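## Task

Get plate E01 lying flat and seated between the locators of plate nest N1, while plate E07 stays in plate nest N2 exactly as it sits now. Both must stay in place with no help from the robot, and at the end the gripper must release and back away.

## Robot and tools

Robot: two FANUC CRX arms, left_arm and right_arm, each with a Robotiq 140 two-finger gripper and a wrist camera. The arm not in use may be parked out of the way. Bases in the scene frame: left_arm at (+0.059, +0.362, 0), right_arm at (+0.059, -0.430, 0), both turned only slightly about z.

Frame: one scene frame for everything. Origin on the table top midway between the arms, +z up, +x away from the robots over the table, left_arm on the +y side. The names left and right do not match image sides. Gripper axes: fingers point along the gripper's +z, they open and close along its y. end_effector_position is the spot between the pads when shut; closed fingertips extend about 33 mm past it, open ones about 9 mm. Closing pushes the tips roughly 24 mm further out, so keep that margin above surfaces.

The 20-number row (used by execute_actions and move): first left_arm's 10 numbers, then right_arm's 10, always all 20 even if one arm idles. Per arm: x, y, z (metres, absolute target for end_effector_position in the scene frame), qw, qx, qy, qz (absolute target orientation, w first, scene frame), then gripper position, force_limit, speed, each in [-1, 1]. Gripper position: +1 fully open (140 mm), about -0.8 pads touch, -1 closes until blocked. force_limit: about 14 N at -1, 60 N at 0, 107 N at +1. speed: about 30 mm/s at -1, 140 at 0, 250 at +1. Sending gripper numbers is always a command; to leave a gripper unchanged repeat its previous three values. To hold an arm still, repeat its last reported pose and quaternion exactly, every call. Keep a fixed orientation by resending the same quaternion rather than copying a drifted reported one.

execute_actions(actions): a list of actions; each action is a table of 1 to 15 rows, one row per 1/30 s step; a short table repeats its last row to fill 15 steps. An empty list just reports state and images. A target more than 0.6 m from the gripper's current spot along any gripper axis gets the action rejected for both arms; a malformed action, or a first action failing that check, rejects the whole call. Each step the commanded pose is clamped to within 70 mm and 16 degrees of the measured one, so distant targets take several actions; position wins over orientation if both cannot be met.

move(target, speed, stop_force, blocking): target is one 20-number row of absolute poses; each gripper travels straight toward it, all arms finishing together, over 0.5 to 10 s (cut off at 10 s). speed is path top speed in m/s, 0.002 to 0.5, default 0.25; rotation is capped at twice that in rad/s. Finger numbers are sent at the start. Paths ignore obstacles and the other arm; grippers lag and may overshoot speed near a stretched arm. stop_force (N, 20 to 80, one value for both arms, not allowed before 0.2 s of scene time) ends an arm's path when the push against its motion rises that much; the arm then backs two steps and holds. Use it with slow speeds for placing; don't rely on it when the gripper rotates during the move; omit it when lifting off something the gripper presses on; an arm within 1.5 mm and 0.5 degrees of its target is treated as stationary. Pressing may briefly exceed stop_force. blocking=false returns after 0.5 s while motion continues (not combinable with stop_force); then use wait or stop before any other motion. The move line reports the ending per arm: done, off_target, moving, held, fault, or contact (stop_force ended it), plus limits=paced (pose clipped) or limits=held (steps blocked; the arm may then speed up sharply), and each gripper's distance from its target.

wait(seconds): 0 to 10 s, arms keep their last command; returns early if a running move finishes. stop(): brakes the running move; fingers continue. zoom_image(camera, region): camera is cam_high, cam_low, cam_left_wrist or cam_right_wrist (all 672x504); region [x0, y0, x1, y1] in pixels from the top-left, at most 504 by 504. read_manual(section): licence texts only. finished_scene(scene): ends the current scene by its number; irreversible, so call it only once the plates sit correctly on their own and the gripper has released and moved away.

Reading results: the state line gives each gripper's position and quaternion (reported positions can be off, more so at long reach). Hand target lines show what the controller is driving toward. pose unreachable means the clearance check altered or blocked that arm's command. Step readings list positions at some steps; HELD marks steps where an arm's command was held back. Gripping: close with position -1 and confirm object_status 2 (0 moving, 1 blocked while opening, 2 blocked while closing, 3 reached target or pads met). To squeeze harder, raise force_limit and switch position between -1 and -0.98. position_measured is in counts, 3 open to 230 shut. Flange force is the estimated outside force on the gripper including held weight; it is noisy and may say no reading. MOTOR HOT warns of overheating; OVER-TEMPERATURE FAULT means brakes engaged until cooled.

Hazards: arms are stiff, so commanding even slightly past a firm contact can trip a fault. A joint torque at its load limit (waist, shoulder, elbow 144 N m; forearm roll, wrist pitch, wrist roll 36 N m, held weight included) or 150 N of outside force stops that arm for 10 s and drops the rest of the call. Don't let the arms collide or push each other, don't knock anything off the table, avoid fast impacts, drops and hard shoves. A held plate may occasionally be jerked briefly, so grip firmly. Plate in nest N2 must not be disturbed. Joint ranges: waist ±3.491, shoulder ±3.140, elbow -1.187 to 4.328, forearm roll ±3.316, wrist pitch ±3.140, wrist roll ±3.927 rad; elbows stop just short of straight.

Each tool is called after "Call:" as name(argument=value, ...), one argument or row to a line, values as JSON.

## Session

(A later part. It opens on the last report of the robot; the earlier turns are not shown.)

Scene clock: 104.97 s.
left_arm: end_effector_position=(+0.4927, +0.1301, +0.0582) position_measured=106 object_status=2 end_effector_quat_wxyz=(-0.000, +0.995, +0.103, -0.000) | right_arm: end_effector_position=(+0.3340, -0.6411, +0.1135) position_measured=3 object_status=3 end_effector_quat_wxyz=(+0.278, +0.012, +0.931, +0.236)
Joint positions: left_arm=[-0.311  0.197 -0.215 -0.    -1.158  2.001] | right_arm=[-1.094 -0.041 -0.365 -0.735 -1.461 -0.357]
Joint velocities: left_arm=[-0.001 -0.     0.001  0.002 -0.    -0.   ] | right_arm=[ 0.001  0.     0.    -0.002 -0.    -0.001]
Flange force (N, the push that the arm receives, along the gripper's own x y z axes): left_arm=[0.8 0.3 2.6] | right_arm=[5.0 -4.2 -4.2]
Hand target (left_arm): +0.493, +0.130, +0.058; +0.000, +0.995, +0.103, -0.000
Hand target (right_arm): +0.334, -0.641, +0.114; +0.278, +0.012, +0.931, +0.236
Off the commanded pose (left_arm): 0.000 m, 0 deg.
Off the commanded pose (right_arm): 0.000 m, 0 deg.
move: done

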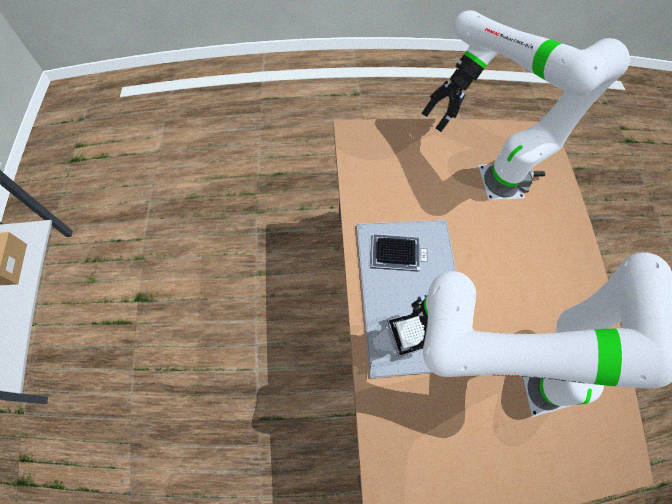

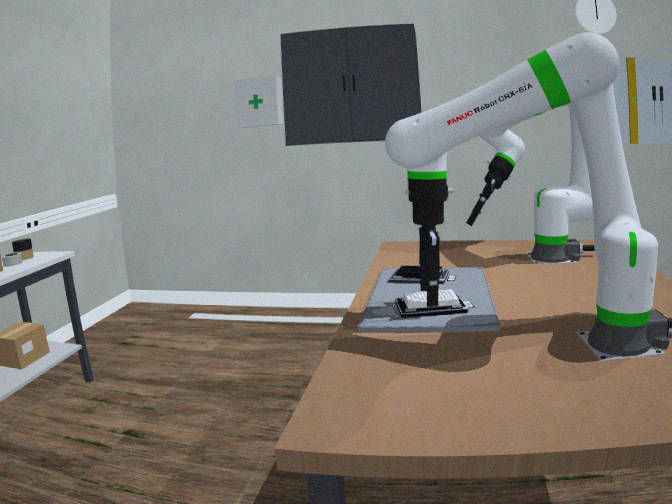

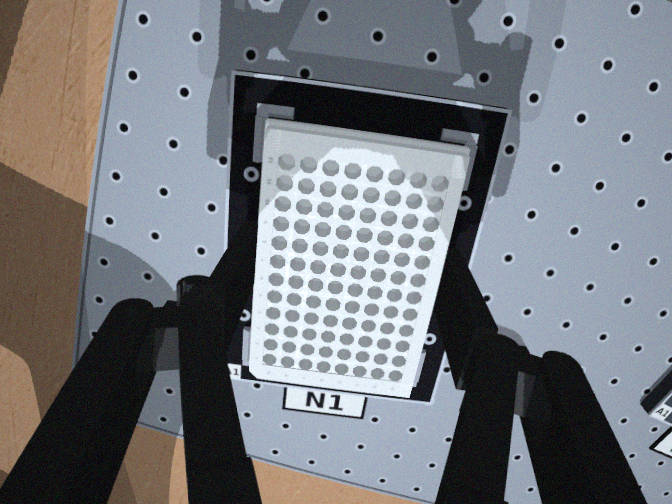

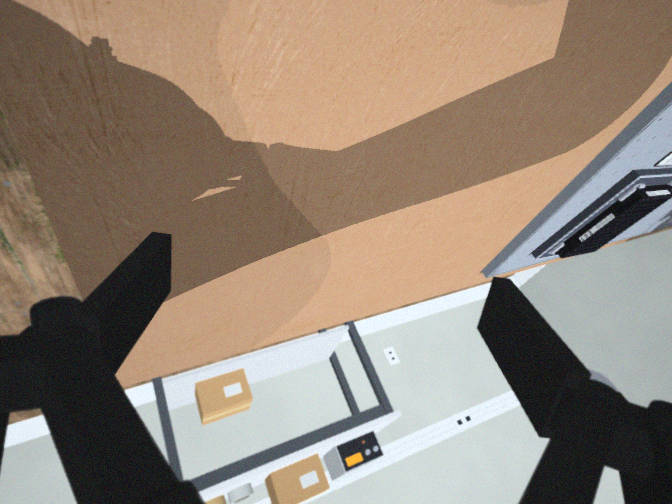

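Call:
move(
  target=[0.4924, 0.1300, 0.0540, 0, 0.9947, 0.10279, 0, -1, -0.3, -1, 0.3340, -0.6411, 0.1135, 0.278, 0.012, 0.931, 0.236, 1, 0, 0],
  speed=0.005,
  stop_force=20,
)

Call:
zoom_image(
  camera="cam_left_wrist",
  region=[235, 90, 495, 215],
)

Call:
zoom_image(
  camera="cam_left_wrist",
  region=[225, 300, 445, 410],
)

Call:
zoom_image(
  camera="cam_low",
  region=[385, 265, 485, 325],
)

Scene clock: 113.90 s.
left_arm: end_effector_position=(+0.4924, +0.1300, +0.0540) position_measured=106 object_status=2 end_effector_quat_wxyz=(+0.000, +0.995, +0.103, +0.000) | right_arm: end_effector_position=(+0.3340, -0.6411, +0.1135) position_measured=3 object_status=3 end_effector_quat_wxyz=(+0.278, +0.012, +0.931, +0.236)
Joint positions: left_arm=[-0.311  0.201 -0.222  0.    -1.149  2.001] | right_arm=[-1.094 -0.041 -0.365 -0.735 -1.461 -0.357]
Joint velocities: left_arm=[-0.     0.    -0.001 -0.001  0.    -0.   ] | right_arm=[0.002 0.    0.    0.    0.    0.   ]
Flange force (N, the push that the arm receives, along the gripper's own x y z axes): left_arm=[2.7 1.1 2.9] | right_arm=[4.9 -3.4 -4.5]
Hand target (left_arm): +0.492, +0.130, +0.054; -0.000, +0.995, +0.103, +0.000
Hand target (right_arm): +0.334, -0.641, +0.114; +0.278, +0.012, +0.931, +0.236
Off the commanded pose (left_arm): 0.000 m, 0 deg.
Off the commanded pose (right_arm): 0.000 m, 0 deg.
move: done

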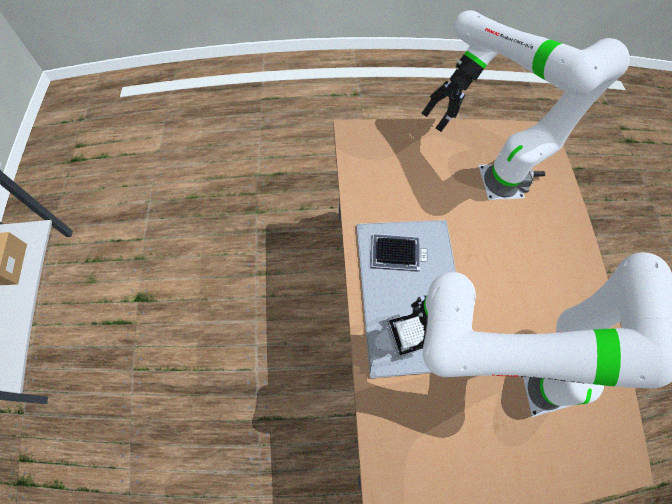

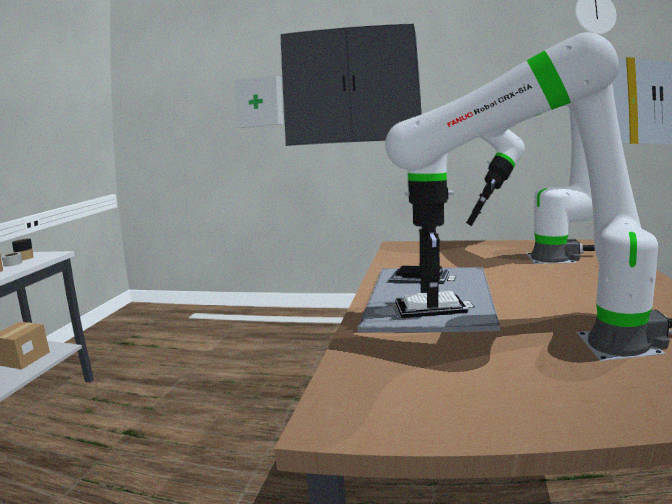

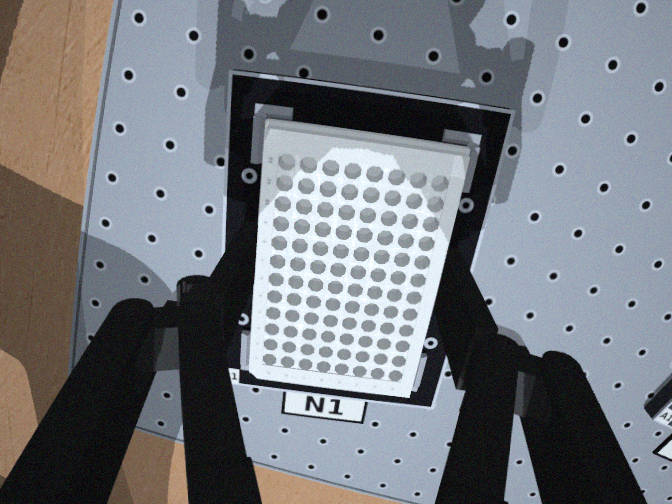

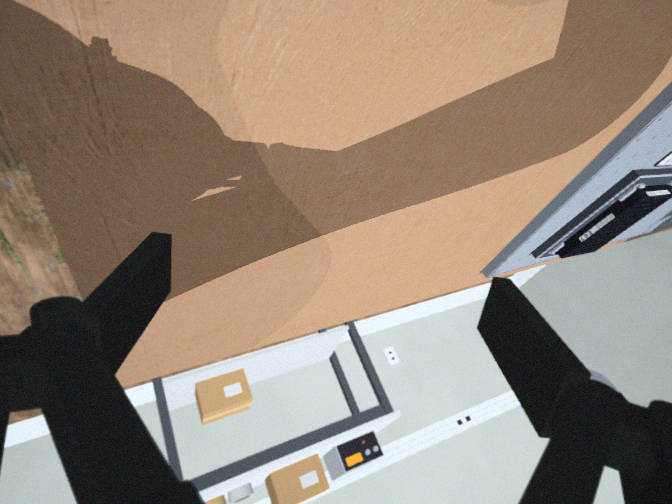

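Region (235, 90, 495, 215) of cam_left_wrist's 672x504 image, scaled by 1.938, with more detail than that image has; it fills the top 242 rows of this view, and the rest is white.

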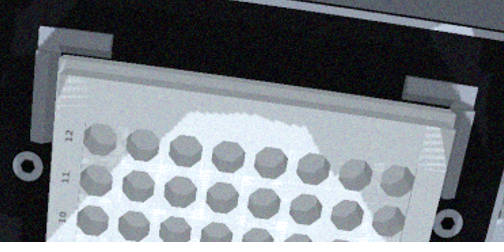

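Region (225, 300, 445, 410) of cam_left_wrist's 672x504 image, scaled by 2.291, with more detail than that image has.

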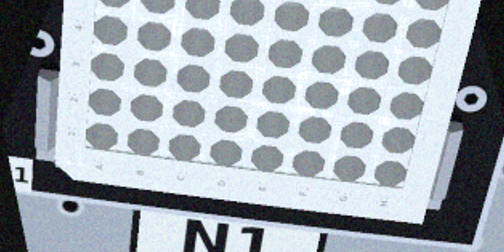

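Region (385, 265, 485, 325) of cam_low's 672x504 image, scaled by 5.040, with more detail than that image has; it fills the top 302 rows of this view, and the rest is white.

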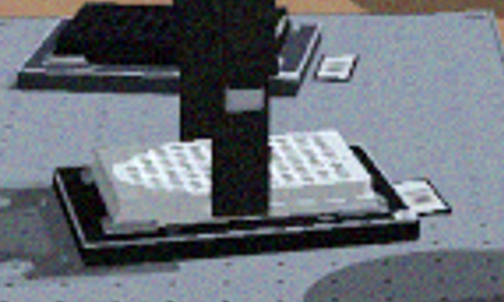

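Call:
move(
  target=[0.4924, 0.1300, 0.0528, 0, 0.9947, 0.10279, 0, -1, -0.3, -1, 0.3340, -0.6411, 0.1135, 0.278, 0.012, 0.931, 0.236, 1, 0, 0],
  speed=0.003,
)

Scene clock: 116.57 s.
left_arm: end_effector_position=(+0.4924, +0.1300, +0.0529) position_measured=106 object_status=2 end_effector_quat_wxyz=(+0.000, +0.995, +0.103, +0.000) | right_arm: end_effector_position=(+0.3340, -0.6411, +0.1135) position_measured=3 object_status=3 end_effector_quat_wxyz=(+0.278, +0.012, +0.931, +0.236)
Joint positions: left_arm=[-0.311  0.202 -0.223  0.    -1.146  2.001] | right_arm=[-1.094 -0.041 -0.365 -0.735 -1.461 -0.357]
Joint velocities: left_arm=[ 0.001  0.001 -0.     0.002  0.001 -0.   ] | right_arm=[ 0.001  0.    -0.    -0.001  0.    -0.   ]
Flange force (N, the push that the arm receives, along the gripper's own x y z axes): left_arm=[-4.5 -8.9 -36.1] | right_arm=[5.1 -4.6 -5.0]
Hand target (left_arm): +0.492, +0.130, +0.053; -0.000, +0.995, +0.103, +0.000
Hand target (right_arm): +0.334, -0.641, +0.114; +0.278, +0.012, +0.931, +0.236
Off the commanded pose (left_arm): 0.000 m, 0 deg.
Off the commanded pose (right_arm): 0.000 m, 0 deg.
move: done

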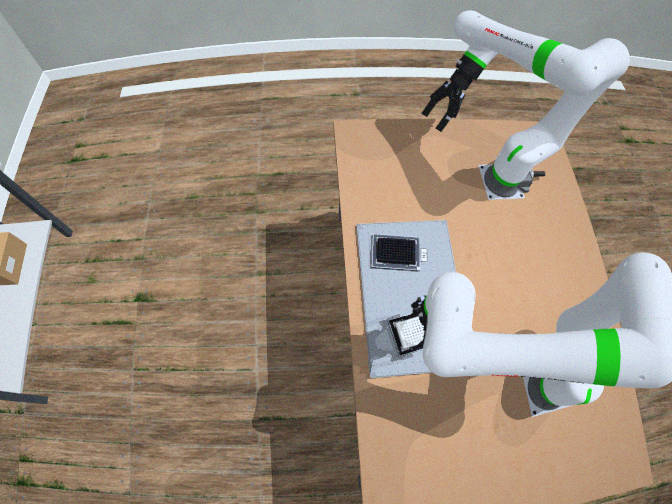

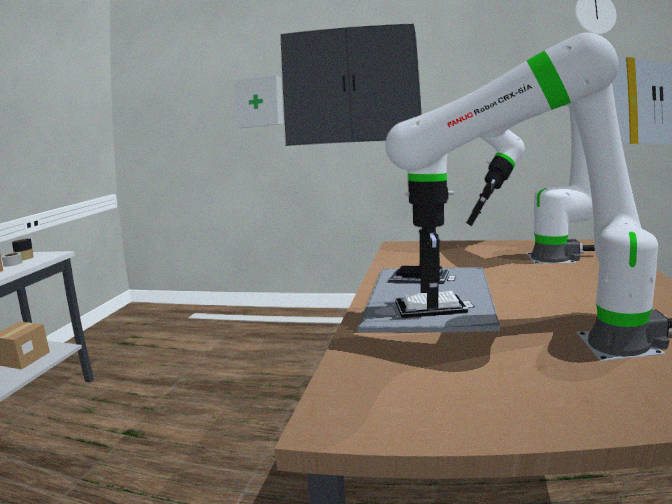

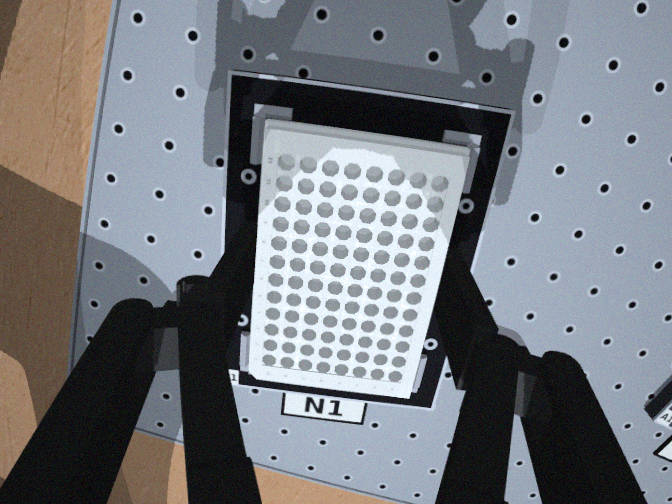

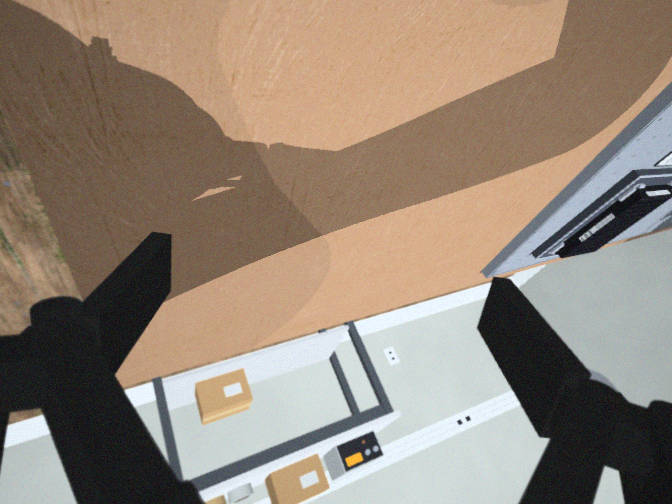

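Contact with the floor. Release and retreat.

Call:
move(
  target=[0.4924, 0.1300, 0.0532, 0, 0.9947, 0.10279, 0, 0.4, -0.3, -0.8, 0.3340, -0.6411, 0.1135, 0.278, 0.012, 0.931, 0.236, 1, 0, 0],
  speed=0.005,
)

Call:
move(
  target=[0.43, 0.118, 0.18, 0, 0.9947, 0.10279, 0, 1, -0.3, 0, 0.3340, -0.6411, 0.1135, 0.278, 0.012, 0.931, 0.236, 1, 0, 0],
  speed=0.15,
)

Call:
zoom_image(
  camera="cam_left_wrist",
  region=[250, 0, 490, 250],
)

Call:
zoom_image(
  camera="cam_low",
  region=[385, 265, 485, 325],
)

Scene clock: 128.27 s.
left_arm: end_effector_position=(+0.4924, +0.1300, +0.0532) position_measured=78 object_status=3 end_effector_quat_wxyz=(-0.000, +0.995, +0.103, -0.000) | right_arm: end_effector_position=(+0.3340, -0.6411, +0.1135) position_measured=3 object_status=3 end_effector_quat_wxyz=(+0.278, +0.012, +0.931, +0.236)
Joint positions: left_arm=[-0.311  0.202 -0.223 -0.    -1.147  2.001] | right_arm=[-1.094 -0.041 -0.365 -0.735 -1.461 -0.357]
Joint velocities: left_arm=[-0.001 -0.     0.001 -0.001 -0.001 -0.   ] | right_arm=[-0.    -0.    -0.    -0.    -0.001  0.001]
Flange force (N, the push that the arm receives, along the gripper's own x y z axes): left_arm=[1.5 0.8 2.2] | right_arm=[4.7 -3.4 -4.5]
Hand target (left_arm): +0.492, +0.130, +0.053; +0.000, +0.995, +0.103, -0.000
Hand target (right_arm): +0.334, -0.641, +0.114; +0.278, +0.012, +0.931, +0.236
Off the commanded pose (left_arm): 0.000 m, 0 deg.
Off the commanded pose (right_arm): 0.000 m, 0 deg.
move: done

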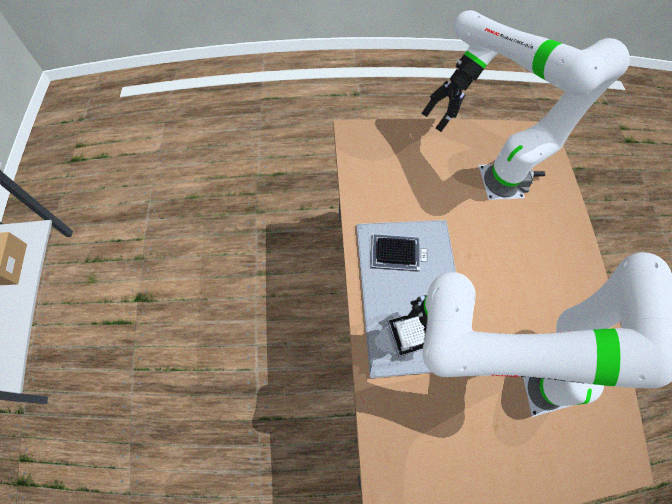

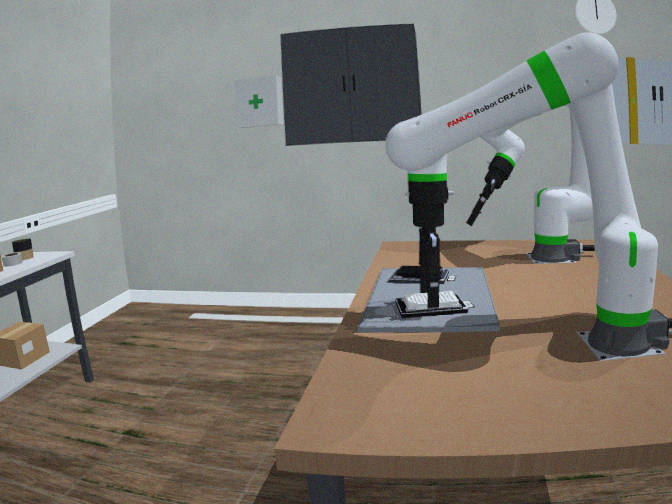

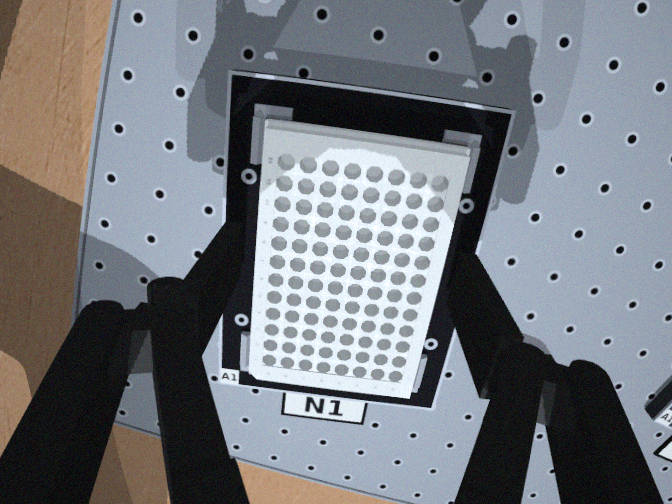

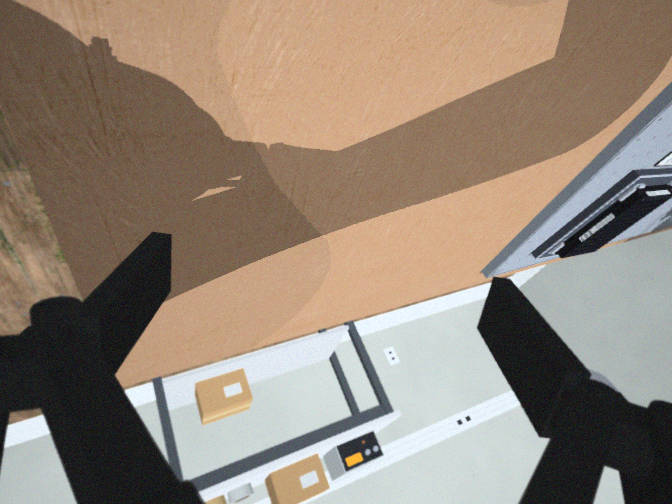

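Scene clock: 129.63 s.
left_arm: end_effector_position=(+0.4306, +0.1178, +0.1799) position_measured=3 object_status=3 end_effector_quat_wxyz=(-0.000, +0.995, +0.103, +0.000) | right_arm: end_effector_position=(+0.3340, -0.6411, +0.1135) position_measured=3 object_status=3 end_effector_quat_wxyz=(+0.278, +0.012, +0.931, +0.236)
Joint positions: left_arm=[-0.373 -0.002 -0.139 -0.    -1.434  2.062] | right_arm=[-1.094 -0.041 -0.365 -0.735 -1.461 -0.357]
Joint velocities: left_arm=[-0.001 -0.002  0.001 -0.001 -0.004  0.001] | right_arm=[ 0.001 -0.    -0.     0.    -0.001  0.   ]
Flange force (N, the push that the arm receives, along the gripper's own x y z axes): left_arm=[4.1 4.9 1.2] | right_arm=[3.7 -3.0 -4.5]
Hand target (left_arm): +0.431, +0.118, +0.180; -0.000, +0.995, +0.103, +0.000
Hand target (right_arm): +0.334, -0.641, +0.114; +0.278, +0.012, +0.931, +0.236
Off the commanded pose (left_arm): 0.001 m, 0 deg.
Off the commanded pose (right_arm): 0.000 m, 0 deg.
move: done

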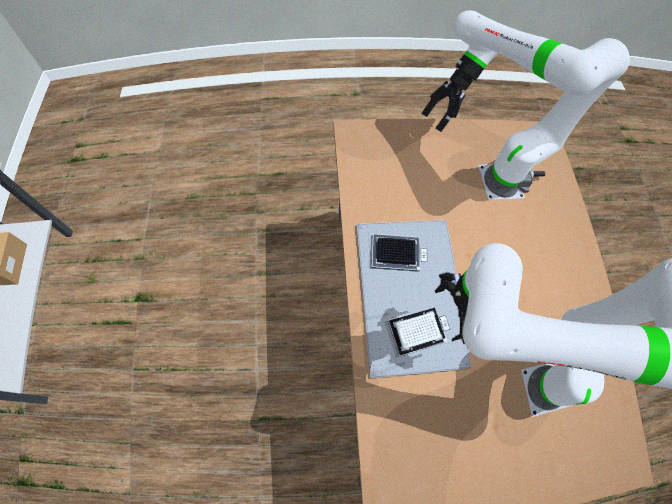

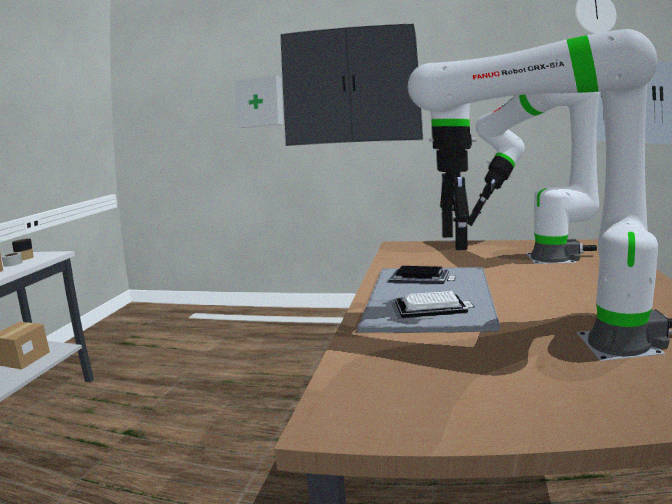

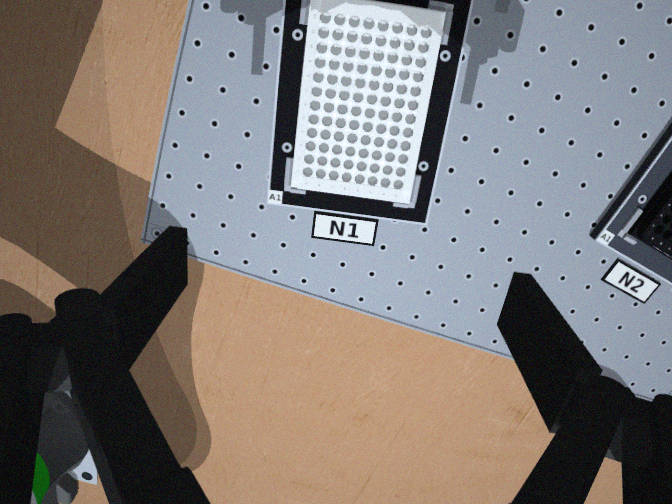

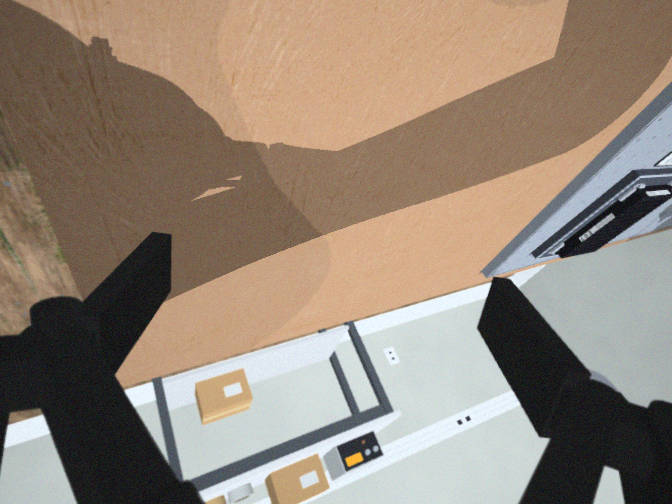

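Region (250, 0, 490, 250) of cam_left_wrist's 672x504 image, scaled by 2.016, with more detail than that image has; it fills the left 484 columns of this view, and the rest is white.

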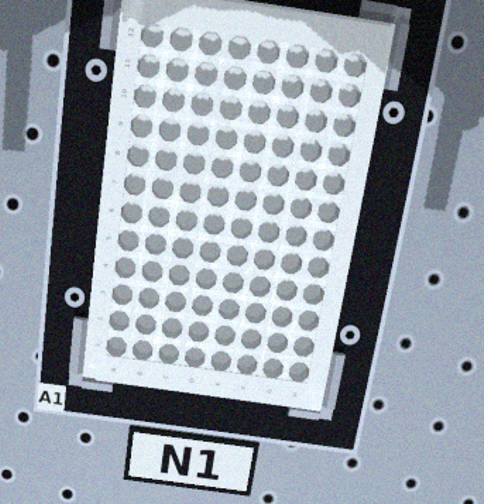

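Region (385, 265, 485, 325) of cam_low's 672x504 image, scaled by 5.040, with more detail than that image has; it fills the top 302 rows of this view, and the rest is white.

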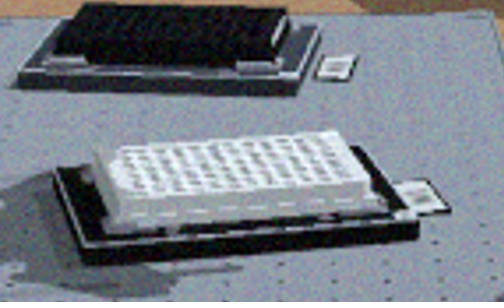

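The plate is centred and flat inside all four locators, and nothing moved on release.

Call:
finished_scene(
  scene=2,
)

The scene is finished: the task was done.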